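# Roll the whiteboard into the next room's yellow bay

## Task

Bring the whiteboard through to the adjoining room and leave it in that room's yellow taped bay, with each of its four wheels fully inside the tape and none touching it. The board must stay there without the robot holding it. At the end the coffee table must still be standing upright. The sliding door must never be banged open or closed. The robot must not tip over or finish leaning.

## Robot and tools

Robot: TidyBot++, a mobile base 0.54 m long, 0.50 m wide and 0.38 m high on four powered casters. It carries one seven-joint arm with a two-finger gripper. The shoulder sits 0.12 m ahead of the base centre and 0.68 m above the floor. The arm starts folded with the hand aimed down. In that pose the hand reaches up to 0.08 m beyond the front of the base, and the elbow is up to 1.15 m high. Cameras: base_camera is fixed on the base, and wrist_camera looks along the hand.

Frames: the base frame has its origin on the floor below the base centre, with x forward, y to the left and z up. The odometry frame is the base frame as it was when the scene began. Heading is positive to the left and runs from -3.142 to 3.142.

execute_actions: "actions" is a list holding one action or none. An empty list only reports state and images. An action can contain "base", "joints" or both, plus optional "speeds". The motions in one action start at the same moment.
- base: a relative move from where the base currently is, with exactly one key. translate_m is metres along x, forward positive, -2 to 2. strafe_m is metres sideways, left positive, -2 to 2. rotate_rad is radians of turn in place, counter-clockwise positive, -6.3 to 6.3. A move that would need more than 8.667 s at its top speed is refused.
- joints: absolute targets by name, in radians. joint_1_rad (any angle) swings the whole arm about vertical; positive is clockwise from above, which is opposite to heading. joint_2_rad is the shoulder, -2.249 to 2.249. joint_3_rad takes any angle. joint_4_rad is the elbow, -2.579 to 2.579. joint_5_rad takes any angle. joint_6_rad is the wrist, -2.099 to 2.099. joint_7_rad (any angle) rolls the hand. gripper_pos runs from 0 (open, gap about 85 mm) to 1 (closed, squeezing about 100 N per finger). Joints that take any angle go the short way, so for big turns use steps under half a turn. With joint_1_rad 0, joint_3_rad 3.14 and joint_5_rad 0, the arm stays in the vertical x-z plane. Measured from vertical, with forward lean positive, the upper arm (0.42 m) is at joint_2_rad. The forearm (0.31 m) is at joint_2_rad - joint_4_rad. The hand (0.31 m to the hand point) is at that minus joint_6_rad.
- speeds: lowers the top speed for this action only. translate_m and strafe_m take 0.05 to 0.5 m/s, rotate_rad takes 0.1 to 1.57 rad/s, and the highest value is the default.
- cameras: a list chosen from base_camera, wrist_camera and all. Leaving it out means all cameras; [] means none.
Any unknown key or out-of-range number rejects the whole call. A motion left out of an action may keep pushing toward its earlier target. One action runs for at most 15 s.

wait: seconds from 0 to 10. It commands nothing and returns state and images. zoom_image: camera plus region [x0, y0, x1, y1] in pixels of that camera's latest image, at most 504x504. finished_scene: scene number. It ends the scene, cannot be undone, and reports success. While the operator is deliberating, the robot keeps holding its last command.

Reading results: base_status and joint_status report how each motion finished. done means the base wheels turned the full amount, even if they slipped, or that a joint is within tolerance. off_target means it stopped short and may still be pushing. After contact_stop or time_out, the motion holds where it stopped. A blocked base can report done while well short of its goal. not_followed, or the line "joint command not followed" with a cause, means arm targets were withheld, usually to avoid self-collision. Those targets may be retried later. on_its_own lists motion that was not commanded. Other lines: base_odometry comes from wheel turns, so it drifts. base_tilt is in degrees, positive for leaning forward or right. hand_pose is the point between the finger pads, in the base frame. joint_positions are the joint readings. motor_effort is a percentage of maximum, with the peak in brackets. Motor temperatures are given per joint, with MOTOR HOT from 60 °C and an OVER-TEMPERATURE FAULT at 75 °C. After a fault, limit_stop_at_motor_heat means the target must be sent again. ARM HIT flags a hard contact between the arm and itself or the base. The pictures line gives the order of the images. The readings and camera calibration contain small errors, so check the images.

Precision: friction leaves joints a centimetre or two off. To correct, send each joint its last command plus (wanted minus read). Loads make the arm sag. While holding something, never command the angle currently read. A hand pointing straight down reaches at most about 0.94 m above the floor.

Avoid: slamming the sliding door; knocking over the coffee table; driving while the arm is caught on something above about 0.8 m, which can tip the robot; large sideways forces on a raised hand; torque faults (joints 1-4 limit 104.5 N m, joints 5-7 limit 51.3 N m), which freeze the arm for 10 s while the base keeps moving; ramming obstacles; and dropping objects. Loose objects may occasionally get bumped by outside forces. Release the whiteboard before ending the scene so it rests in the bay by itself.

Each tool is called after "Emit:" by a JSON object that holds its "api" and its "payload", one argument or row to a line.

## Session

Emit:
{"api": "execute_actions", "payload": {
  "actions": []
}}

Scene clock: 0.00 s.
Motor temperatures (°C, as the motors report them): [32 29 27 32 35 35 38]
base_odometry: x=+0.000 y=+0.000 heading=+0.000 (m, m, rad; odometry frame)
base_tilt: forward=+0.3 right=-1.2 (deg)
base_status: not commanded
joint_positions: joint_1_rad=+0.010 joint_2_rad=-0.310 joint_3_rad=+3.181 joint_4_rad=-2.493 joint_5_rad=+0.024 joint_6_rad=-0.916 joint_7_rad=+1.550 gripper_pos=+0.000
joint_status: not commanded
motor_effort: joint_1_rad=+1 joint_2_rad=-2 joint_3_rad=+0 joint_4_rad=+15 joint_5_rad=-1 joint_6_rad=+1 joint_7_rad=+1 (%)
hand_pose: x=+0.2613 y=-0.0103 z=+0.5910 quat_wxyz=(+0.004, +0.999, -0.027, +0.021) (m; base frame)
pictures: base_camera, wrist_camera
camera_calibration (this result's frames):
wrist_camera: T_world_to_cam=[[-0.0428015, -0.998912, 0.0185081, -0.00692318], [-0.995543, 0.0410842, -0.0848945, 0.377422], [0.0840417, -0.0220592, -0.996218, 0.703924], [0, 0, 0, 1]] pos_world=[0.316284, -0.0068937, 0.733431]
Images, in order (width x height): base_camera 644x364, wrist_camera 644x476.

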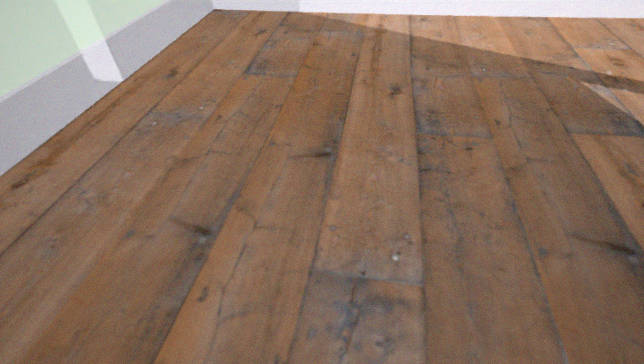

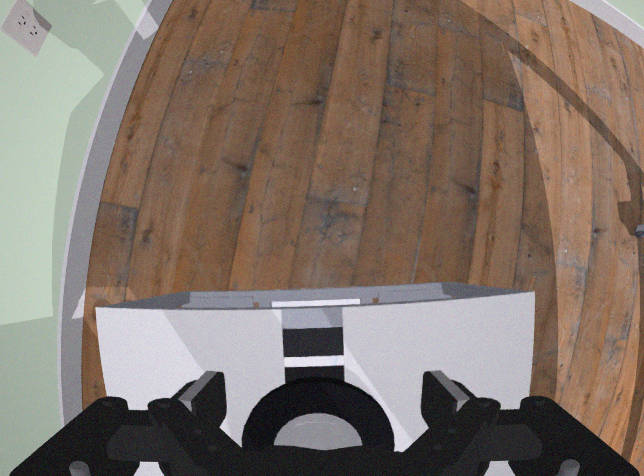

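Emit:
{"api": "execute_actions", "payload": {
  "actions": [
    {"base":{"rotate_rad":-1.79},"joints":{"joint_2_rad":-0.5,"joint_4_rad":-2.3,"joint_6_rad":-0.1,"joint_3_rad":3.13}}
  ]
}}

Scene clock: 7.77 s.
Motor temperatures (°C, as the motors report them): [32 29 27 32 35 35 38]
base_odometry: x=+0.000 y=+0.000 heading=-1.789 (m, m, rad; odometry frame)
base_tilt: forward=+0.3 right=-1.1 (deg)
base_status: done
joint_positions: joint_1_rad=+0.010 joint_2_rad=-0.489 joint_3_rad=+3.145 joint_4_rad=-2.305 joint_5_rad=+0.024 joint_6_rad=-0.115 joint_7_rad=+1.550 gripper_pos=+0.000
joint_status: all done
motor_effort: joint_1_rad=+1(2) joint_2_rad=-3(4) joint_3_rad=+1(2) joint_4_rad=+21(21) joint_5_rad=-1(0) joint_6_rad=+9(8) joint_7_rad=+1(1) (%)
hand_pose: x=+0.5176 y=-0.0051 z=+0.8667 quat_wxyz=(+0.005, +0.823, -0.005, +0.568) (m; base frame)
pictures: base_camera, wrist_camera
camera_calibration (this result's frames):
wrist_camera: T_world_to_cam=[[-0.0207974, -0.999633, 0.0173647, -0.00628688], [-0.31358, -0.00997, -0.949509, 1.0519], [0.949334, -0.0251925, -0.313258, -0.0826435], [0, 0, 0, 1]] pos_world=[0.40818, 0.00212085, 0.973007]
Images, in order (width x height): base_camera 644x364, wrist_camera 644x476.

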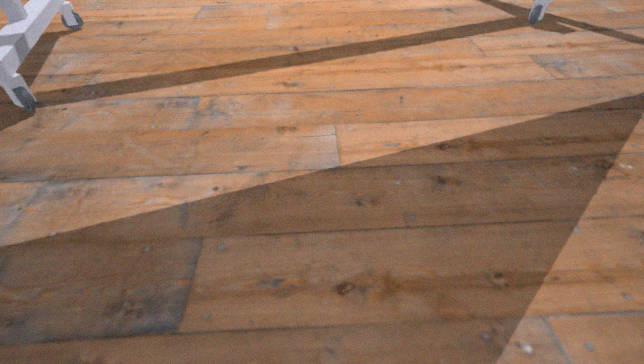

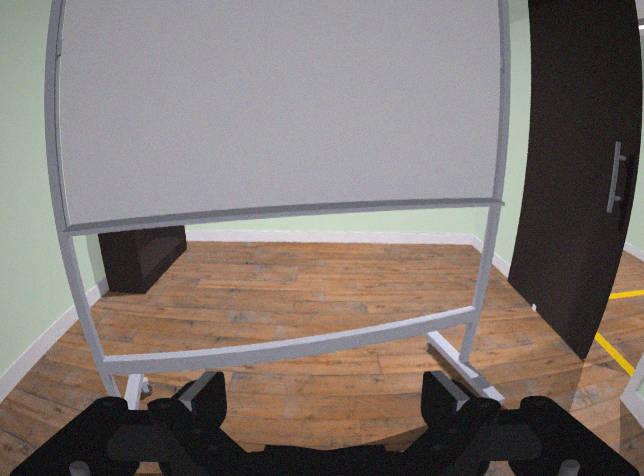

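Emit:
{"api": "execute_actions", "payload": {
  "actions": [
    {"base":{"strafe_m":-1.0},"joints":{"joint_1_rad":0.5,"joint_2_rad":-0.61,"joint_4_rad":-2.51,"joint_6_rad":0.2,"gripper_pos":1}}
  ]
}}

Scene clock: 15.93 s.
Motor temperatures (°C, as the motors report them): [32 29 27 32 35 35 38]
base_odometry: x=-0.976 y=+0.218 heading=-1.790 (m, m, rad; odometry frame)
base_tilt: forward=+0.3 right=-1.1 (deg)
base_status: done
joint_positions: joint_1_rad=+0.484 joint_2_rad=-0.592 joint_3_rad=+3.142 joint_4_rad=-2.487 joint_5_rad=+0.024 joint_6_rad=+0.161 joint_7_rad=+1.550 gripper_pos=+0.999
joint_status: all done
motor_effort: joint_1_rad=+1(2) joint_2_rad=+1(4) joint_3_rad=+1(3) joint_4_rad=+21(22) joint_5_rad=-1(1) joint_6_rad=+9(9) joint_7_rad=+0(1) (%)
hand_pose: x=+0.4480 y=-0.1703 z=+0.8802 quat_wxyz=(+0.155, +0.741, -0.180, +0.628) (m; base frame)
pictures: base_camera, wrist_camera
camera_calibration (this result's frames):
wrist_camera: T_world_to_cam=[[-0.4697, -0.882686, 0.0157035, 0.0493932], [-0.11348, 0.0427265, -0.992621, 0.998545], [0.875502, -0.468016, -0.120236, -0.22877], [0, 0, 0, 1]] pos_world=[0.336804, -0.106134, 0.962895]
Images, in order (width x height): base_camera 644x364, wrist_camera 644x476.

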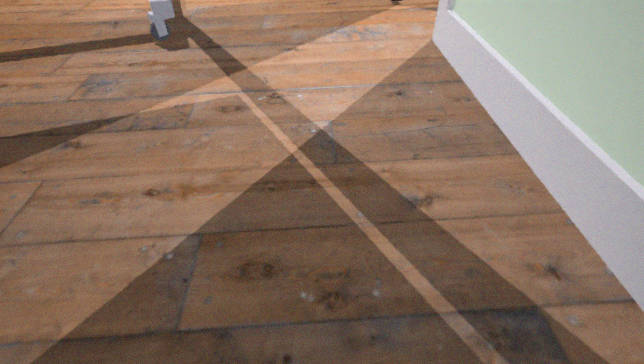

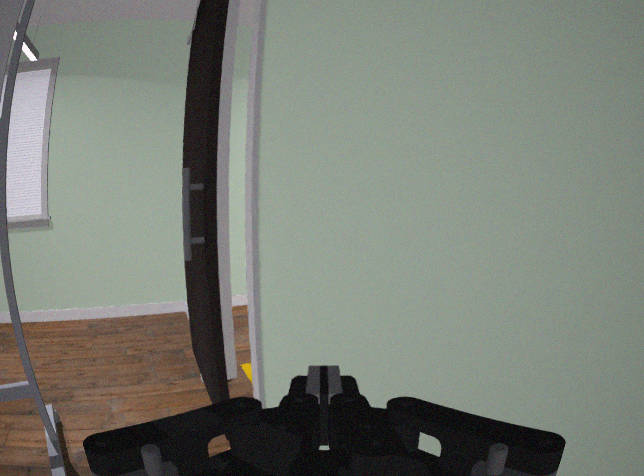

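Emit:
{"api": "execute_actions", "payload": {
  "actions": [
    {"base":{"translate_m":0.55},"joints":{"joint_1_rad":-0.2,"joint_2_rad":0.91,"joint_4_rad":-2.22,"joint_5_rad":-1.75,"joint_6_rad":1.6}}
  ]
}}

Scene clock: 31.10 s.
Motor temperatures (°C, as the motors report them): [32 29 27 32 35 35 38]
base_odometry: x=-1.096 y=-0.319 heading=-1.791 (m, m, rad; odometry frame)
base_tilt: forward=+0.4 right=-1.1 (deg)
base_status: done
joint_positions: joint_1_rad=-0.182 joint_2_rad=+0.895 joint_3_rad=+3.142 joint_4_rad=-2.244 joint_5_rad=-1.724 joint_6_rad=+1.562 joint_7_rad=+1.550 gripper_pos=+0.999
joint_status: all done
motor_effort: joint_1_rad=+1(2) joint_2_rad=-25(27) joint_3_rad=+4(4) joint_4_rad=-1(22) joint_5_rad=-1(1) joint_6_rad=+9(10) joint_7_rad=+1(1) (%)
hand_pose: x=+0.4517 y=-0.2506 z=+0.6276 quat_wxyz=(+0.485, +0.504, -0.501, +0.510) (m; base frame)
pictures: base_camera, wrist_camera
camera_calibration (this result's frames):
wrist_camera: T_world_to_cam=[[-0.999785, -0.0175571, -0.0110165, 0.457283], [0.0115942, -0.0331448, -0.999383, 0.680421], [0.0171811, -0.999296, 0.0333413, -0.141776], [0, 0, 0, 1]] pos_world=[0.451732, -0.111096, 0.689766]
Images, in order (width x height): base_camera 644x364, wrist_camera 644x476.

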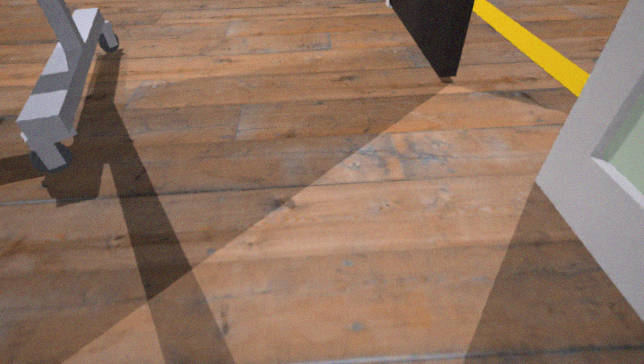

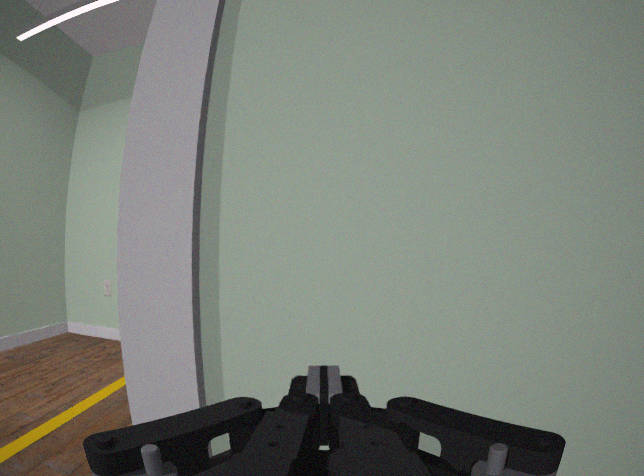

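Emit:
{"api": "execute_actions", "payload": {
  "actions": [
    {"base":{"translate_m":0.27}}
  ],
  "cameras": []
}}

Emit:
{"api": "execute_actions", "payload": {
  "actions": [
    {"base":{"translate_m":0.07},"joints":{"joint_1_rad":0.05,"joint_5_rad":-1.49},"speeds":{"translate_m":0.1}}
  ]
}}

Scene clock: 38.57 s.
Motor temperatures (°C, as the motors report them): [32 29 27 32 35 35 38]
base_odometry: x=-1.155 y=-0.583 heading=-1.791 (m, m, rad; odometry frame)
base_tilt: forward=+0.4 right=-1.1 (deg)
base_status: done
joint_positions: joint_1_rad=-0.183 joint_2_rad=+0.896 joint_3_rad=+3.142 joint_4_rad=-2.235 joint_5_rad=-1.725 joint_6_rad=+1.563 joint_7_rad=+1.550 gripper_pos=+0.999
joint_status: not commanded
motor_effort: joint_1_rad=+1(1) joint_2_rad=-25(26) joint_3_rad=+4(4) joint_4_rad=-1(2) joint_5_rad=-1(2) joint_6_rad=+9(10) joint_7_rad=+1(0) (%)
hand_pose: x=+0.4541 y=-0.2499 z=+0.6274 quat_wxyz=(+0.483, +0.502, -0.503, +0.512) (m; base frame)
pictures: none
No camera images: the call's "cameras" was empty. Leave "cameras" out to get every camera's image.

Scene clock: 39.87 s.
Motor temperatures (°C, as the motors report them): [32 29 27 32 35 35 38]
base_odometry: x=-1.171 y=-0.651 heading=-1.791 (m, m, rad; odometry frame)
base_tilt: forward=+0.4 right=-1.1 (deg)
base_status: done
joint_positions: joint_1_rad=+0.038 joint_2_rad=+0.897 joint_3_rad=+3.142 joint_4_rad=-2.235 joint_5_rad=-1.517 joint_6_rad=+1.563 joint_7_rad=+1.550 gripper_pos=+0.999
joint_status: all done
motor_effort: joint_1_rad=+1(2) joint_2_rad=-25(27) joint_3_rad=+4(4) joint_4_rad=+0(2) joint_5_rad=-1(1) joint_6_rad=+10(10) joint_7_rad=+1(1) (%)
hand_pose: x=+0.4559 y=-0.3230 z=+0.6279 quat_wxyz=(+0.487, +0.498, -0.505, +0.510) (m; base frame)
pictures: base_camera, wrist_camera
camera_calibration (this result's frames):
wrist_camera: T_world_to_cam=[[-0.999815, -0.00487383, -0.0185805, 0.469071], [0.0187415, -0.0353637, -0.999199, 0.674173], [0.00421285, -0.999363, 0.0354485, -0.209636], [0, 0, 0, 1]] pos_world=[0.457233, -0.183375, 0.68978]
Images, in order (width x height): base_camera 644x364, wrist_camera 644x476.

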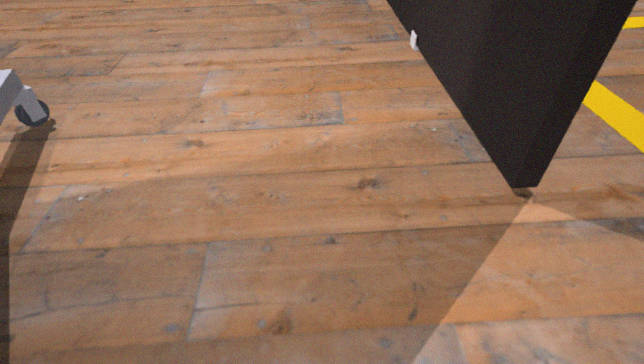

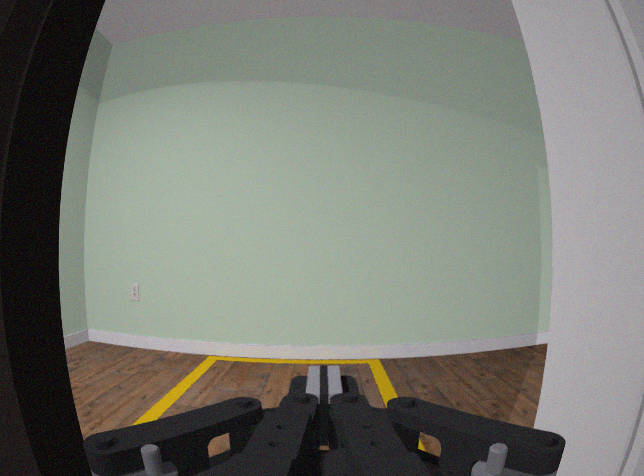

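Emit:
{"api": "execute_actions", "payload": {
  "actions": [
    {"base":{"translate_m":0.42},"speeds":{"translate_m":0.09}}
  ]
}}

Scene clock: 49.20 s.
Motor temperatures (°C, as the motors report them): [32 29 27 32 35 35 38]
base_odometry: x=-1.263 y=-1.061 heading=-1.791 (m, m, rad; odometry frame)
base_tilt: forward=+0.4 right=-1.1 (deg)
base_status: done
joint_positions: joint_1_rad=+0.042 joint_2_rad=+0.900 joint_3_rad=+3.132 joint_4_rad=-2.239 joint_5_rad=-1.525 joint_6_rad=+1.575 joint_7_rad=+1.550 gripper_pos=+0.999
joint_status: not commanded
motor_effort: joint_1_rad=+0(7) joint_2_rad=-26(28) joint_3_rad=+4(8) joint_4_rad=+1(11) joint_5_rad=+0(13) joint_6_rad=+10(11) joint_7_rad=+1(2) (%)
hand_pose: x=+0.4526 y=-0.3218 z=+0.6280 quat_wxyz=(+0.491, +0.497, -0.504, +0.507) (m; base frame)
pictures: base_camera, wrist_camera
camera_calibration (this result's frames):
wrist_camera: T_world_to_cam=[[-0.999923, 0.00123943, -0.0123513, 0.463882], [0.0122942, -0.0386489, -0.999177, 0.676235], [-0.00171577, -0.999252, 0.0386307, -0.207738], [0, 0, 0, 1]] pos_world=[0.455176, -0.182022, 0.689434]
Images, in order (width x height): base_camera 644x364, wrist_camera 644x476.

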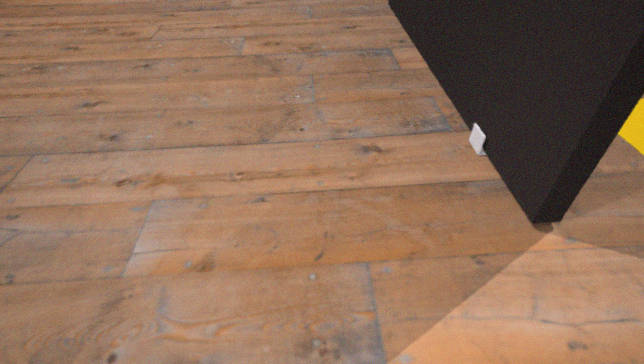

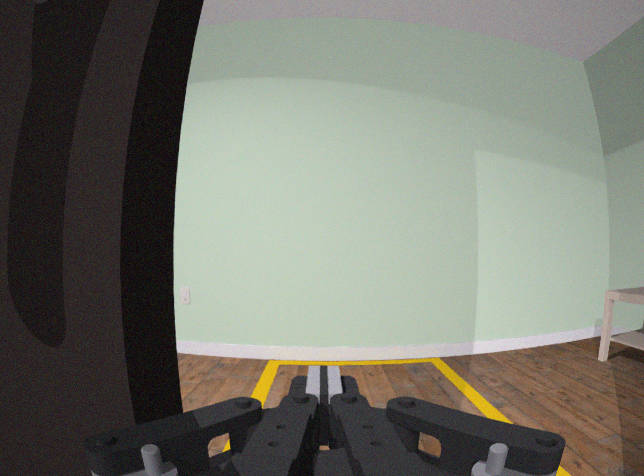

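Emit:
{"api": "execute_actions", "payload": {
  "actions": [
    {"base":{"translate_m":0.1},"speeds":{"translate_m":0.05}}
  ],
  "cameras": ["base_camera"]
}}

Scene clock: 54.57 s.
Motor temperatures (°C, as the motors report them): [32 29 27 32 35 35 38]
base_odometry: x=-1.285 y=-1.159 heading=-1.792 (m, m, rad; odometry frame)
base_tilt: forward=+0.3 right=-1.1 (deg)
base_status: done
joint_positions: joint_1_rad=+0.043 joint_2_rad=+0.900 joint_3_rad=+3.131 joint_4_rad=-2.246 joint_5_rad=-1.527 joint_6_rad=+1.578 joint_7_rad=+1.550 gripper_pos=+0.999
joint_status: not commanded
motor_effort: joint_1_rad=+1(7) joint_2_rad=-26(27) joint_3_rad=+4(8) joint_4_rad=+2(10) joint_5_rad=+1(10) joint_6_rad=+9(11) joint_7_rad=+1(1) (%)
hand_pose: x=+0.4497 y=-0.3218 z=+0.6287 quat_wxyz=(+0.494, +0.498, -0.502, +0.506) (m; base frame)
pictures: base_camera
Images, in order (width x height): base_camera 644x364.

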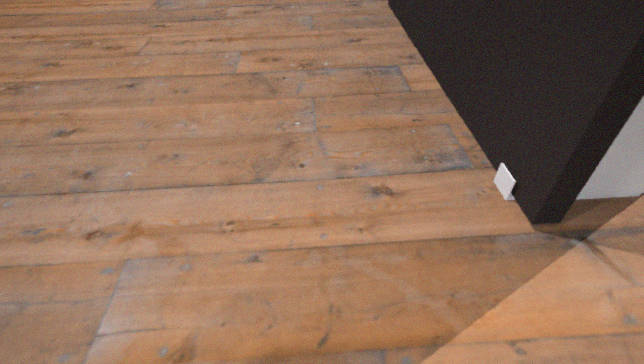

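Emit:
{"api": "execute_actions", "payload": {
  "actions": [
    {"joints":{"joint_2_rad":-0.35,"joint_4_rad":-2.36,"joint_5_rad":-1.75,"joint_6_rad":1.9}}
  ],
  "cameras": ["base_camera"]
}}

Emit:
{"api": "execute_actions", "payload": {
  "actions": [
    {"base":{"translate_m":0.11},"joints":{"joint_5_rad":0.0},"speeds":{"translate_m":0.1}}
  ],
  "cameras": ["base_camera"]
}}

Scene clock: 72.70 s.
Motor temperatures (°C, as the motors report them): [32 29 27 32 35 35 38]
base_odometry: x=-1.285 y=-1.159 heading=-1.792 (m, m, rad; odometry frame)
base_tilt: forward=+0.3 right=-1.1 (deg)
base_status: not commanded
joint_positions: joint_1_rad=+0.043 joint_2_rad=-0.338 joint_3_rad=+3.131 joint_4_rad=-2.337 joint_5_rad=-1.721 joint_6_rad=+1.862 joint_7_rad=+1.550 gripper_pos=+0.999
joint_status: all done
motor_effort: joint_1_rad=+1(2) joint_2_rad=+0(29) joint_3_rad=-1(6) joint_4_rad=+13(13) joint_5_rad=+7(7) joint_6_rad=+5(14) joint_7_rad=+0(0) (%)
hand_pose: x=+0.1558 y=-0.2944 z=+0.9462 quat_wxyz=(+0.271, +0.025, -0.709, +0.650) (m; base frame)
pictures: base_camera
Images, in order (width x height): base_camera 644x364.

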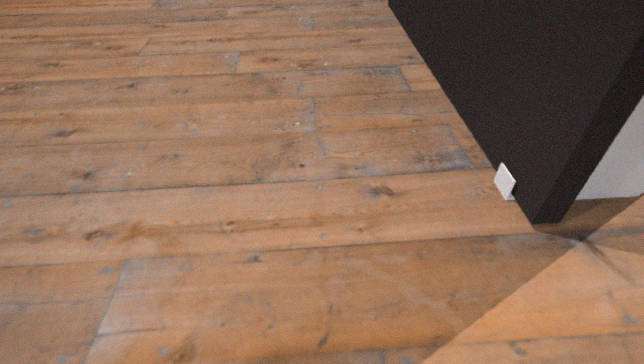

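Scene clock: 74.63 s.
Motor temperatures (°C, as the motors report them): [32 29 27 32 35 35 38]
base_odometry: x=-1.309 y=-1.267 heading=-1.792 (m, m, rad; odometry frame)
base_tilt: forward=+0.3 right=-1.1 (deg)
base_status: done
joint_positions: joint_1_rad=+0.043 joint_2_rad=-0.343 joint_3_rad=+3.131 joint_4_rad=-2.343 joint_5_rad=+0.001 joint_6_rad=+1.863 joint_7_rad=+1.550 gripper_pos=+0.999
joint_status: all done
motor_effort: joint_1_rad=+1(2) joint_2_rad=-2(4) joint_3_rad=+1(2) joint_4_rad=+16(15) joint_5_rad=-1(8) joint_6_rad=+1(4) joint_7_rad=+0(1) (%)
hand_pose: x=+0.3055 y=-0.0026 z=+1.2557 quat_wxyz=(+0.006, +0.068, +0.000, +0.998) (m; base frame)
pictures: base_camera
Images, in order (width x height): base_camera 644x364.

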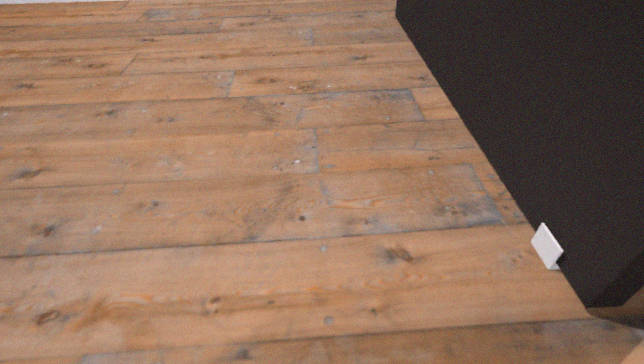

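Emit:
{"api": "execute_actions", "payload": {
  "actions": [
    {"base":{"rotate_rad":1.571},"joints":{"joint_1_rad":0.3,"gripper_pos":0}}
  ],
  "cameras": ["base_camera"]
}}

Scene clock: 78.80 s.
Motor temperatures (°C, as the motors report them): [32 29 27 32 35 35 38]
base_odometry: x=-1.309 y=-1.267 heading=-0.222 (m, m, rad; odometry frame)
base_tilt: forward=+0.3 right=-1.1 (deg)
base_status: done
joint_positions: joint_1_rad=+0.285 joint_2_rad=-0.343 joint_3_rad=+3.131 joint_4_rad=-2.343 joint_5_rad=+0.001 joint_6_rad=+1.863 joint_7_rad=+1.550 gripper_pos=+0.000
joint_status: all done
motor_effort: joint_1_rad=+1(0) joint_2_rad=-2(3) joint_3_rad=+1(2) joint_4_rad=+16(16) joint_5_rad=-1(0) joint_6_rad=+1(2) joint_7_rad=+0(1) (%)
hand_pose: x=+0.2995 y=-0.0473 z=+1.2557 quat_wxyz=(+0.127, +0.068, -0.008, +0.990) (m; base frame)
pictures: base_camera
Images, in order (width x height): base_camera 644x364.

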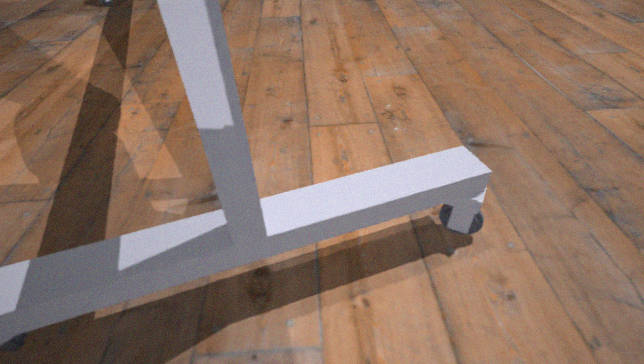

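Emit:
{"api": "execute_actions", "payload": {
  "actions": [
    {"base":{"translate_m":-0.44},"joints":{"joint_1_rad":0.065,"joint_5_rad":0.39,"joint_2_rad":-0.1,"joint_3_rad":3.15}}
  ],
  "cameras": []
}}

Emit:
{"api": "execute_actions", "payload": {
  "actions": [
    {"joints":{"joint_2_rad":0.91,"joint_4_rad":-2.22,"joint_6_rad":1.54,"joint_7_rad":1.59}}
  ]
}}

Scene clock: 92.47 s.
Motor temperatures (°C, as the motors report them): [32 29 27 32 35 35 38]
base_odometry: x=-1.739 y=-1.171 heading=-0.221 (m, m, rad; odometry frame)
base_tilt: forward=+0.4 right=-1.2 (deg)
base_status: done
joint_positions: joint_1_rad=+0.080 joint_2_rad=-0.107 joint_3_rad=+3.131 joint_4_rad=-2.343 joint_5_rad=+0.366 joint_6_rad=+1.866 joint_7_rad=+1.550 gripper_pos=+0.000
joint_status: all done
motor_effort: joint_1_rad=+1(0) joint_2_rad=-9(12) joint_3_rad=+1(1) joint_4_rad=+15(16) joint_5_rad=-3(3) joint_6_rad=+4(4) joint_7_rad=+0(1) (%)
hand_pose: x=+0.4283 y=+0.0871 z=+1.1807 quat_wxyz=(-0.060, +0.188, +0.154, +0.968) (m; base frame)
pictures: none
No camera images: the call's "cameras" was empty. Leave "cameras" out to get every camera's image.

Scene clock: 94.77 s.
Motor temperatures (°C, as the motors report them): [32 29 27 32 35 35 38]
base_odometry: x=-1.739 y=-1.171 heading=-0.221 (m, m, rad; odometry frame)
base_tilt: forward=+0.3 right=-1.1 (deg)
base_status: not commanded
joint_positions: joint_1_rad=+0.080 joint_2_rad=+0.899 joint_3_rad=+3.131 joint_4_rad=-2.244 joint_5_rad=+0.366 joint_6_rad=+1.576 joint_7_rad=+1.557 gripper_pos=+0.000
joint_status: all done
motor_effort: joint_1_rad=+1(1) joint_2_rad=-30(31) joint_3_rad=-2(2) joint_4_rad=+4(14) joint_5_rad=+0(3) joint_6_rad=+9(10) joint_7_rad=+1(0) (%)
hand_pose: x=+0.7449 y=+0.0672 z=+0.6314 quat_wxyz=(-0.111, +0.698, +0.095, +0.701) (m; base frame)
pictures: base_camera, wrist_camera
camera_calibration (this result's frames):
wrist_camera: T_world_to_cam=[[0.277743, -0.960601, -0.010244, -0.132787], [0.0441995, 0.0234304, -0.998748, 0.662771], [0.959638, 0.276942, 0.0489657, -0.627058], [0, 0, 0, 1]] pos_world=[0.609335, 0.0305741, 0.691286]
Images, in order (width x height): base_camera 644x364, wrist_camera 644x476.

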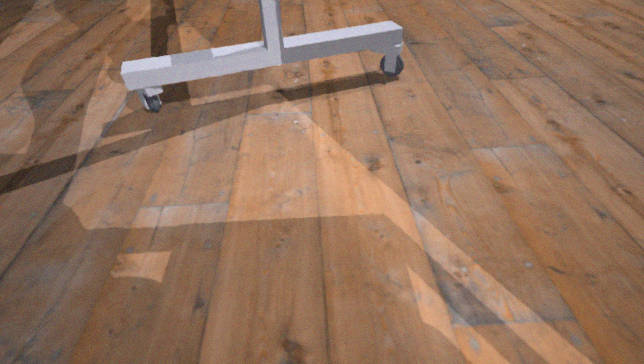

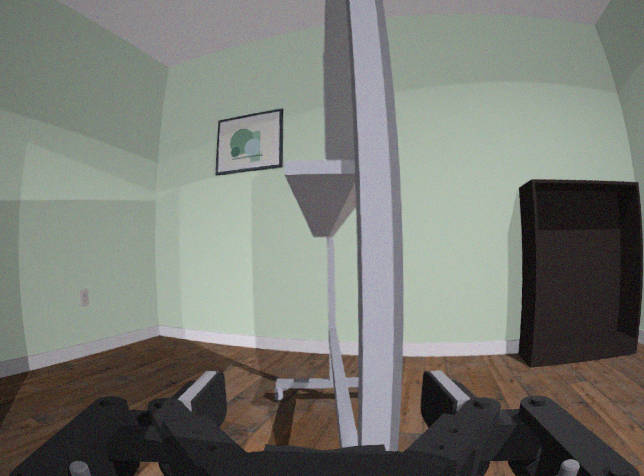

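Emit:
{"api": "execute_actions", "payload": {
  "actions": [
    {"base":{"translate_m":0.14},"speeds":{"translate_m":0.2}}
  ],
  "cameras": ["wrist_camera"]
}}

Scene clock: 99.00 s.
Motor temperatures (°C, as the motors report them): [32 29 27 32 35 35 38]
base_odometry: x=-1.602 y=-1.201 heading=-0.220 (m, m, rad; odometry frame)
base_tilt: forward=+0.4 right=-1.2 (deg)
base_status: done
joint_positions: joint_1_rad=+0.080 joint_2_rad=+0.900 joint_3_rad=+3.131 joint_4_rad=-2.238 joint_5_rad=+0.367 joint_6_rad=+1.576 joint_7_rad=+1.557 gripper_pos=+0.000
joint_status: not commanded
motor_effort: joint_1_rad=+1(2) joint_2_rad=-30(33) joint_3_rad=-2(2) joint_4_rad=+5(6) joint_5_rad=-1(1) joint_6_rad=+9(10) joint_7_rad=+1(1) (%)
hand_pose: x=+0.7467 y=+0.0673 z=+0.6327 quat_wxyz=(-0.111, +0.697, +0.096, +0.702) (m; base frame)
pictures: wrist_camera
camera_calibration (this result's frames):
wrist_camera: T_world_to_cam=[[0.278226, -0.96048, -0.00827912, -0.134717], [0.0491399, 0.0228417, -0.998531, 0.660213], [0.959258, 0.277411, 0.0535531, -0.631476], [0, 0, 0, 1]] pos_world=[0.610787, 0.0307051, 0.691945]
Images, in order (width x height): wrist_camera 644x476.

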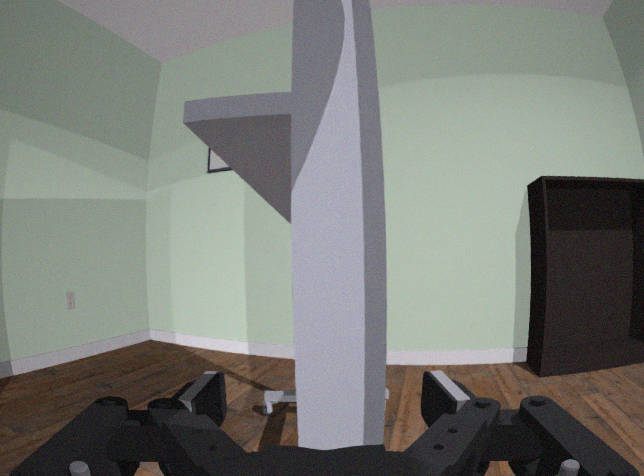

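Emit:
{"api": "execute_actions", "payload": {
  "actions": [
    {"joints":{"gripper_pos":1}}
  ],
  "cameras": []
}}

Emit:
{"api": "execute_actions", "payload": {
  "actions": [
    {"base":{"translate_m":-0.3},"joints":{"joint_1_rad":0.2,"joint_5_rad":0.37},"speeds":{"translate_m":0.2}}
  ],
  "cameras": ["base_camera"]
}}

Scene clock: 103.57 s.
Motor temperatures (°C, as the motors report them): [32 29 27 32 35 35 38]
base_odometry: x=-1.603 y=-1.201 heading=-0.220 (m, m, rad; odometry frame)
base_tilt: forward=+0.4 right=-1.1 (deg)
base_status: not commanded
joint_positions: joint_1_rad=+0.082 joint_2_rad=+0.899 joint_3_rad=+3.142 joint_4_rad=-2.238 joint_5_rad=+0.370 joint_6_rad=+1.576 joint_7_rad=+1.561 gripper_pos=+0.683
joint_status: gripper_pos off_target (ended at +0.683, target +1.000)
motor_effort: joint_1_rad=+1(9) joint_2_rad=-27(30) joint_3_rad=-1(7) joint_4_rad=+5(6) joint_5_rad=-1(6) joint_6_rad=+7(9) joint_7_rad=+2(1) (%)
hand_pose: x=+0.7471 y=+0.0628 z=+0.6321 quat_wxyz=(-0.105, +0.697, +0.098, +0.703) (m; base frame)
pictures: none
No camera images: the call's "cameras" was empty. Leave "cameras" out to get every camera's image.

Scene clock: 105.77 s.
Motor temperatures (°C, as the motors report them): [32 29 27 32 35 35 38]
base_odometry: x=-1.896 y=-1.136 heading=-0.220 (m, m, rad; odometry frame)
base_tilt: forward=+0.3 right=-1.1 (deg)
base_status: done
joint_positions: joint_1_rad=+0.179 joint_2_rad=+0.907 joint_3_rad=+3.131 joint_4_rad=-2.202 joint_5_rad=+0.392 joint_6_rad=+1.553 joint_7_rad=+1.561 gripper_pos=+0.684
joint_status: all done
motor_effort: joint_1_rad=+1(10) joint_2_rad=-28(34) joint_3_rad=-1(4) joint_4_rad=+4(7) joint_5_rad=-1(9) joint_6_rad=+6(15) joint_7_rad=+1(6) (%)
hand_pose: x=+0.7594 y=+0.0109 z=+0.6321 quat_wxyz=(-0.080, +0.697, +0.075, +0.708) (m; base frame)
pictures: base_camera
Images, in order (width x height): base_camera 644x364.

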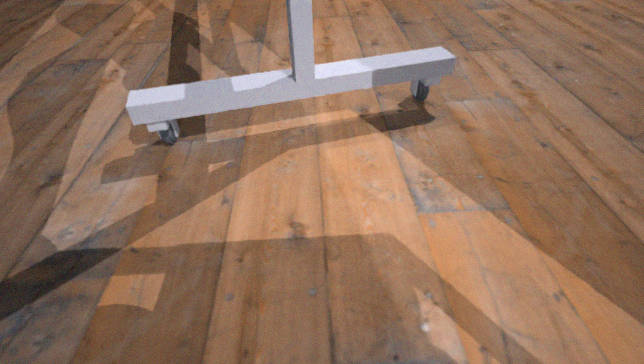

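Emit:
{"api": "execute_actions", "payload": {
  "actions": [
    {"base":{"translate_m":-0.35},"joints":{"joint_1_rad":0.16,"joint_5_rad":0.24},"speeds":{"translate_m":0.25}}
  ],
  "cameras": ["base_camera"]
}}

Scene clock: 110.07 s.
Motor temperatures (°C, as the motors report them): [32 29 27 32 35 35 38]
base_odometry: x=-2.237 y=-1.059 heading=-0.219 (m, m, rad; odometry frame)
base_tilt: forward=+0.4 right=-1.1 (deg)
base_status: done
joint_positions: joint_1_rad=+0.142 joint_2_rad=+0.905 joint_3_rad=+3.130 joint_4_rad=-2.197 joint_5_rad=+0.266 joint_6_rad=+1.546 joint_7_rad=+1.561 gripper_pos=+0.684
joint_status: all done
motor_effort: joint_1_rad=+1(12) joint_2_rad=-27(35) joint_3_rad=-1(4) joint_4_rad=+4(5) joint_5_rad=-1(8) joint_6_rad=+6(15) joint_7_rad=+0(2) (%)
hand_pose: x=+0.7678 y=-0.0037 z=+0.6325 quat_wxyz=(-0.049, +0.700, +0.043, +0.711) (m; base frame)
pictures: base_camera
Images, in order (width x height): base_camera 644x364.

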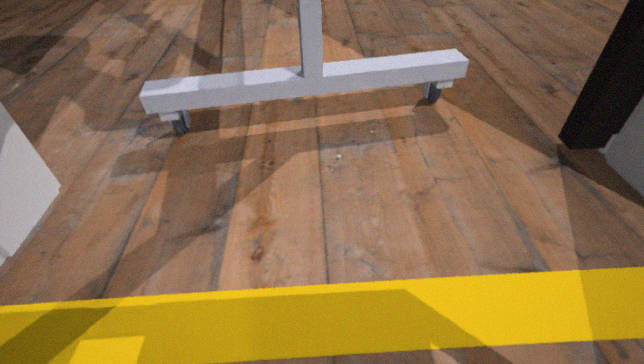

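Emit:
{"api": "execute_actions", "payload": {
  "actions": [
    {"base":{"translate_m":-0.35},"joints":{"joint_1_rad":0.1,"joint_5_rad":0.12},"speeds":{"translate_m":0.2}}
  ],
  "cameras": ["base_camera"]
}}

Scene clock: 117.10 s.
Motor temperatures (°C, as the motors report them): [32 29 27 32 35 35 38]
base_odometry: x=-2.579 y=-0.984 heading=-0.218 (m, m, rad; odometry frame)
base_tilt: forward=+0.3 right=-1.2 (deg)
base_status: done
joint_positions: joint_1_rad=+0.083 joint_2_rad=+0.904 joint_3_rad=+3.131 joint_4_rad=-2.195 joint_5_rad=+0.139 joint_6_rad=+1.543 joint_7_rad=+1.563 gripper_pos=+0.684
joint_status: all done
motor_effort: joint_1_rad=+1(9) joint_2_rad=-27(37) joint_3_rad=-1(3) joint_4_rad=+4(6) joint_5_rad=+0(6) joint_6_rad=+6(15) joint_7_rad=+0(1) (%)
hand_pose: x=+0.7728 y=-0.0051 z=+0.6328 quat_wxyz=(-0.026, +0.701, +0.018, +0.712) (m; base frame)
pictures: base_camera
Images, in order (width x height): base_camera 644x364.

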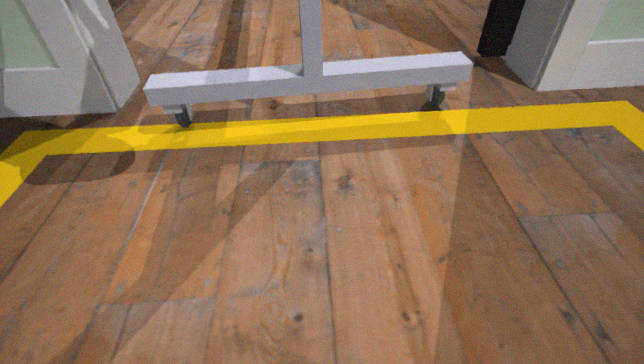

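Emit:
{"api": "execute_actions", "payload": {
  "actions": [
    {"base":{"translate_m":-0.5},"joints":{"joint_1_rad":0.08,"joint_5_rad":0.08},"speeds":{"translate_m":0.3}}
  ],
  "cameras": []
}}

Emit:
{"api": "execute_actions", "payload": {
  "actions": [
    {"joints":{"gripper_pos":0}}
  ],
  "cameras": []
}}

Emit:
{"api": "execute_actions", "payload": {
  "actions": [
    {"base":{"translate_m":-0.09}}
  ]
}}

Scene clock: 123.60 s.
Motor temperatures (°C, as the motors report them): [32 30 27 32 35 35 38]
base_odometry: x=-3.068 y=-0.875 heading=-0.218 (m, m, rad; odometry frame)
base_tilt: forward=+0.4 right=-1.2 (deg)
base_status: done
joint_positions: joint_1_rad=+0.074 joint_2_rad=+0.904 joint_3_rad=+3.134 joint_4_rad=-2.192 joint_5_rad=+0.085 joint_6_rad=+1.540 joint_7_rad=+1.563 gripper_pos=+0.684
joint_status: all done
motor_effort: joint_1_rad=-1(6) joint_2_rad=-28(37) joint_3_rad=-2(2) joint_4_rad=+3(7) joint_5_rad=+3(4) joint_6_rad=+4(15) joint_7_rad=+0(1) (%)
hand_pose: x=+0.7744 y=-0.0178 z=+0.6329 quat_wxyz=(-0.009, +0.702, +0.002, +0.713) (m; base frame)
pictures: none
No camera images: the call's "cameras" was empty. Leave "cameras" out to get every camera's image.

Scene clock: 124.70 s.
Motor temperatures (°C, as the motors report them): [32 30 27 32 35 35 38]
base_odometry: x=-3.068 y=-0.875 heading=-0.218 (m, m, rad; odometry frame)
base_tilt: forward=+0.3 right=-1.1 (deg)
base_status: not commanded
joint_positions: joint_1_rad=+0.074 joint_2_rad=+0.907 joint_3_rad=+3.134 joint_4_rad=-2.202 joint_5_rad=+0.085 joint_6_rad=+1.540 joint_7_rad=+1.563 gripper_pos=+0.000
joint_status: all done
motor_effort: joint_1_rad=+1(1) joint_2_rad=-31(34) joint_3_rad=+0(1) joint_4_rad=+6(6) joint_5_rad=-1(3) joint_6_rad=+8(9) joint_7_rad=+1(1) (%)
hand_pose: x=+0.7710 y=-0.0176 z=+0.6278 quat_wxyz=(-0.009, +0.706, +0.001, +0.708) (m; base frame)
pictures: none
No camera images: the call's "cameras" was empty. Leave "cameras" out to get every camera's image.

Scene clock: 125.90 s.
Motor temperatures (°C, as the motors report them): [32 30 27 32 35 35 38]
base_odometry: x=-3.156 y=-0.856 heading=-0.217 (m, m, rad; odometry frame)
base_tilt: forward=+0.4 right=-1.1 (deg)
base_status: done
joint_positions: joint_1_rad=+0.074 joint_2_rad=+0.907 joint_3_rad=+3.134 joint_4_rad=-2.207 joint_5_rad=+0.085 joint_6_rad=+1.540 joint_7_rad=+1.563 gripper_pos=+0.000
joint_status: not commanded
motor_effort: joint_1_rad=+1(3) joint_2_rad=-31(32) joint_3_rad=+0(1) joint_4_rad=+5(7) joint_5_rad=-1(0) joint_6_rad=+9(9) joint_7_rad=+0(1) (%)
hand_pose: x=+0.7697 y=-0.0175 z=+0.6265 quat_wxyz=(-0.009, +0.708, +0.001, +0.706) (m; base frame)
pictures: base_camera, wrist_camera
camera_calibration (this result's frames):
wrist_camera: T_world_to_cam=[[0.00388271, -0.999992, 0.000467915, -0.0176279], [0.0409092, -0.000308687, -0.999163, 0.661171], [0.999155, 0.0038986, 0.0409077, -0.657295], [0, 0, 0, 1]] pos_world=[0.629761, -0.0148612, 0.687514]
Images, in order (width x height): base_camera 644x364, wrist_camera 644x476.

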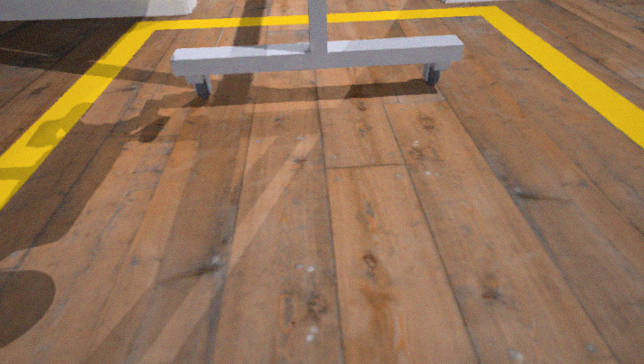

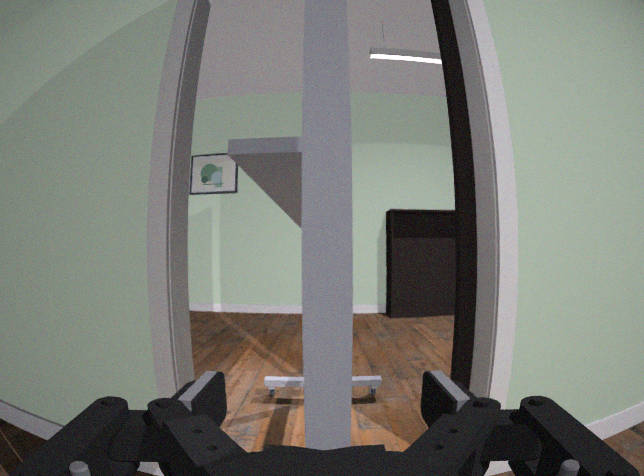

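Emit:
{"api": "execute_actions", "payload": {
  "actions": [
    {"base":{"strafe_m":-0.715},"joints":{"joint_1_rad":-2.115,"joint_5_rad":-0.55}}
  ]
}}

Scene clock: 132.27 s.
Motor temperatures (°C, as the motors report them): [32 30 27 32 35 35 38]
base_odometry: x=-3.310 y=-1.554 heading=-0.217 (m, m, rad; odometry frame)
base_tilt: forward=+0.3 right=-1.2 (deg)
base_status: done
joint_positions: joint_1_rad=-2.104 joint_2_rad=+0.907 joint_3_rad=+3.135 joint_4_rad=-2.207 joint_5_rad=-0.520 joint_6_rad=+1.540 joint_7_rad=+1.563 gripper_pos=+0.000
joint_status: all done
motor_effort: joint_1_rad=+1(5) joint_2_rad=-30(31) joint_3_rad=+2(2) joint_4_rad=+5(5) joint_5_rad=+0(2) joint_6_rad=+9(9) joint_7_rad=+1(1) (%)
hand_pose: x=-0.0618 y=+0.6029 z=+0.6244 quat_wxyz=(-0.509, +0.504, +0.500, +0.487) (m; base frame)
pictures: base_camera, wrist_camera
camera_calibration (this result's frames):
wrist_camera: T_world_to_cam=[[0.999878, 0.00612764, -0.0143867, 0.0702046], [-0.0145875, 0.0340765, -0.999313, 0.669256], [-0.00563318, 0.9994, 0.0341617, -0.486915], [0, 0, 0, 1]] pos_world=[-0.0631761, 0.463387, 0.68644]
Images, in order (width x height): base_camera 644x364, wrist_camera 644x476.

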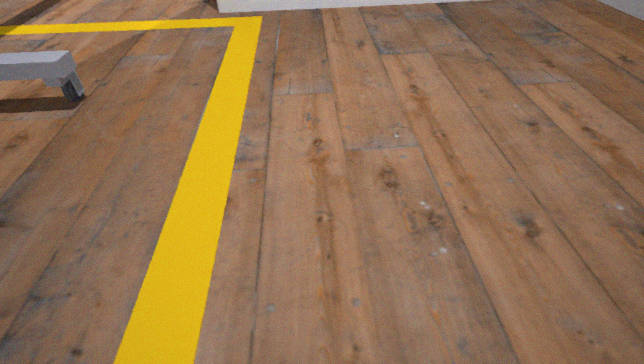

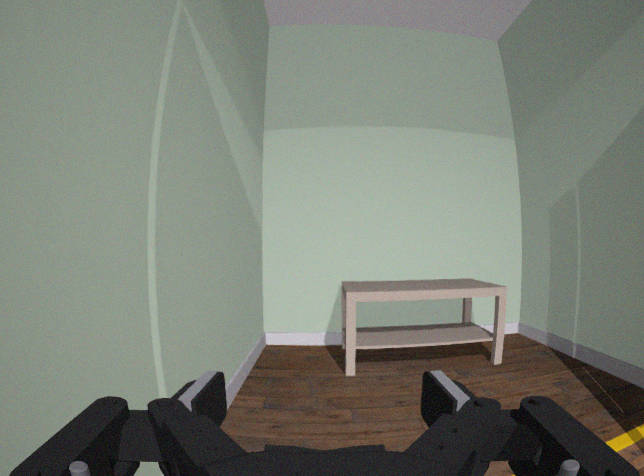

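Emit:
{"api": "execute_actions", "payload": {
  "actions": [
    {"base":{"translate_m":0.925}}
  ],
  "cameras": ["wrist_camera"]
}}

Scene clock: 137.37 s.
Motor temperatures (°C, as the motors report them): [32 30 27 32 35 35 38]
base_odometry: x=-2.407 y=-1.754 heading=-0.217 (m, m, rad; odometry frame)
base_tilt: forward=+0.3 right=-1.2 (deg)
base_status: done
joint_positions: joint_1_rad=-2.108 joint_2_rad=+0.907 joint_3_rad=+3.136 joint_4_rad=-2.207 joint_5_rad=-0.524 joint_6_rad=+1.540 joint_7_rad=+1.563 gripper_pos=+0.000
joint_status: not commanded
motor_effort: joint_1_rad=+1(4) joint_2_rad=-29(30) joint_3_rad=+2(3) joint_4_rad=+5(5) joint_5_rad=-1(0) joint_6_rad=+9(9) joint_7_rad=+1(1) (%)
hand_pose: x=-0.0629 y=+0.6022 z=+0.6245 quat_wxyz=(-0.509, +0.504, +0.500, +0.487) (m; base frame)
pictures: wrist_camera
camera_calibration (this result's frames):
wrist_camera: T_world_to_cam=[[0.999885, 0.00601338, -0.0138995, 0.0710485], [-0.0140981, 0.034344, -0.999311, 0.669202], [-0.00553187, 0.999392, 0.0344249, -0.486414], [0, 0, 0, 1]] pos_world=[-0.0642967, 0.462708, 0.686473]
Images, in order (width x height): wrist_camera 644x476.

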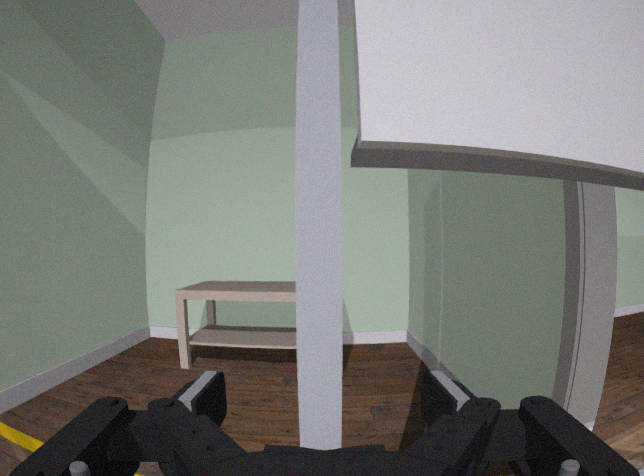

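Emit:
{"api": "execute_actions", "payload": {
  "actions": [
    {"base":{"strafe_m":0.1},"speeds":{"strafe_m":0.2}}
  ],
  "cameras": []
}}

Emit:
{"api": "execute_actions", "payload": {
  "actions": [
    {"joints":{"gripper_pos":1}}
  ],
  "cameras": ["wrist_camera"]
}}

Scene clock: 143.10 s.
Motor temperatures (°C, as the motors report them): [32 30 27 32 35 35 38]
base_odometry: x=-2.385 y=-1.656 heading=-0.217 (m, m, rad; odometry frame)
base_tilt: forward=+0.3 right=-1.2 (deg)
base_status: done
joint_positions: joint_1_rad=-2.108 joint_2_rad=+0.907 joint_3_rad=+3.136 joint_4_rad=-2.207 joint_5_rad=-0.524 joint_6_rad=+1.540 joint_7_rad=+1.563 gripper_pos=+0.000
joint_status: not commanded
motor_effort: joint_1_rad=+1(0) joint_2_rad=-29(31) joint_3_rad=+2(2) joint_4_rad=+5(6) joint_5_rad=-1(1) joint_6_rad=+9(10) joint_7_rad=+1(1) (%)
hand_pose: x=-0.0628 y=+0.6022 z=+0.6244 quat_wxyz=(-0.508, +0.504, +0.500, +0.487) (m; base frame)
pictures: none
No camera images: the call's "cameras" was empty. Leave "cameras" out to get every camera's image.

Scene clock: 144.20 s.
Motor temperatures (°C, as the motors report them): [32 30 27 32 35 35 38]
base_odometry: x=-2.385 y=-1.656 heading=-0.217 (m, m, rad; odometry frame)
base_tilt: forward=+0.3 right=-1.2 (deg)
base_status: not commanded
joint_positions: joint_1_rad=-2.122 joint_2_rad=+0.907 joint_3_rad=+3.137 joint_4_rad=-2.207 joint_5_rad=-0.528 joint_6_rad=+1.540 joint_7_rad=+1.563 gripper_pos=+0.693
joint_status: gripper_pos off_target (ended at +0.693, target +1.000)
motor_effort: joint_1_rad=+2(9) joint_2_rad=-30(30) joint_3_rad=+2(6) joint_4_rad=+5(6) joint_5_rad=-2(8) joint_6_rad=+9(10) joint_7_rad=+0(1) (%)
hand_pose: x=-0.0693 y=+0.5998 z=+0.6245 quat_wxyz=(-0.510, +0.502, +0.502, +0.485) (m; base frame)
pictures: wrist_camera
camera_calibration (this result's frames):
wrist_camera: T_world_to_cam=[[0.999809, 0.0145933, -0.0130314, 0.0717617], [-0.0135272, 0.0344051, -0.999316, 0.669252], [-0.014135, 0.999301, 0.0345959, -0.484684], [0, 0, 0, 1]] pos_world=[-0.0695459, 0.460272, 0.686497]
Images, in order (width x height): wrist_camera 644x476.

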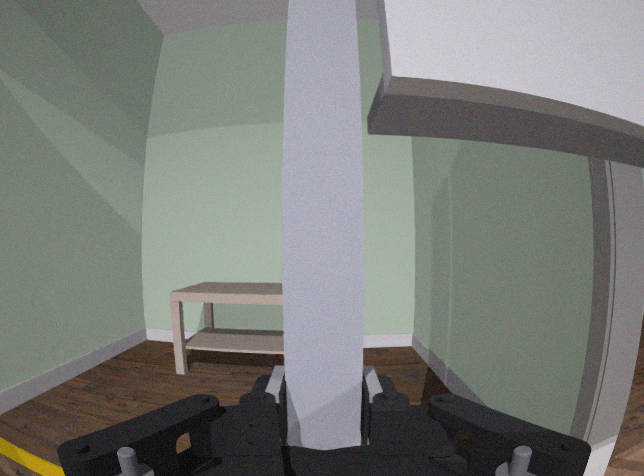

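Emit:
{"api": "execute_actions", "payload": {
  "actions": [
    {"base":{"translate_m":-0.37},"joints":{"joint_1_rad":-2.16,"joint_5_rad":-0.46},"speeds":{"translate_m":0.18}}
  ],
  "cameras": ["base_camera"]
}}

Scene clock: 149.83 s.
Motor temperatures (°C, as the motors report them): [32 30 27 32 35 35 38]
base_odometry: x=-2.746 y=-1.576 heading=-0.218 (m, m, rad; odometry frame)
base_tilt: forward=+0.3 right=-1.2 (deg)
base_status: done
joint_positions: joint_1_rad=-2.120 joint_2_rad=+0.907 joint_3_rad=+3.174 joint_4_rad=-2.221 joint_5_rad=-0.526 joint_6_rad=+1.540 joint_7_rad=+1.563 gripper_pos=+0.693
joint_status: joint_1_rad off_target (ended at -2.120, target -2.160); joint_5_rad off_target (ended at -0.526, target -0.460)
motor_effort: joint_1_rad=-4(16) joint_2_rad=-28(33) joint_3_rad=+1(6) joint_4_rad=+3(9) joint_5_rad=+6(13) joint_6_rad=+9(13) joint_7_rad=+5(7) (%)
hand_pose: x=-0.0518 y=+0.6013 z=+0.6245 quat_wxyz=(-0.497, +0.499, +0.504, +0.499) (m; base frame)
pictures: base_camera
Images, in order (width x height): base_camera 644x364.

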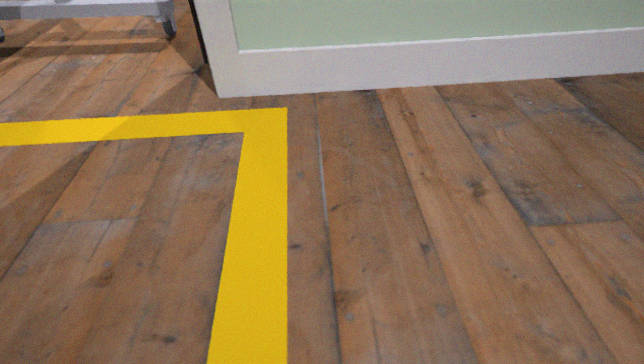

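Emit:
{"api": "execute_actions", "payload": {
  "actions": [
    {"base":{"translate_m":-0.62},"joints":{"joint_1_rad":-2.19,"joint_5_rad":-0.46},"speeds":{"translate_m":0.18}}
  ],
  "cameras": ["base_camera"]
}}

Scene clock: 156.83 s.
Motor temperatures (°C, as the motors report them): [32 30 27 32 35 35 38]
base_odometry: x=-3.352 y=-1.442 heading=-0.218 (m, m, rad; odometry frame)
base_tilt: forward=+0.3 right=-1.2 (deg)
base_status: done
joint_positions: joint_1_rad=-2.144 joint_2_rad=+0.906 joint_3_rad=+3.181 joint_4_rad=-2.228 joint_5_rad=-0.532 joint_6_rad=+1.540 joint_7_rad=+1.563 gripper_pos=+0.693
joint_status: joint_1_rad off_target (ended at -2.144, target -2.190); joint_5_rad off_target (ended at -0.532, target -0.460)
motor_effort: joint_1_rad=-6(22) joint_2_rad=-28(32) joint_3_rad=+0(8) joint_4_rad=+3(11) joint_5_rad=+7(15) joint_6_rad=+9(13) joint_7_rad=+4(8) (%)
hand_pose: x=-0.0601 y=+0.5965 z=+0.6246 quat_wxyz=(-0.499, +0.494, +0.510, +0.498) (m; base frame)
pictures: base_camera
Images, in order (width x height): base_camera 644x364.

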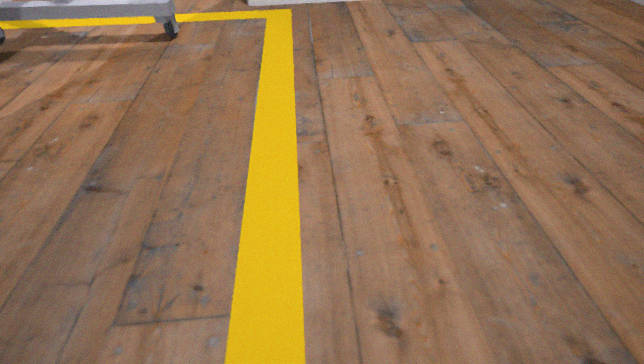

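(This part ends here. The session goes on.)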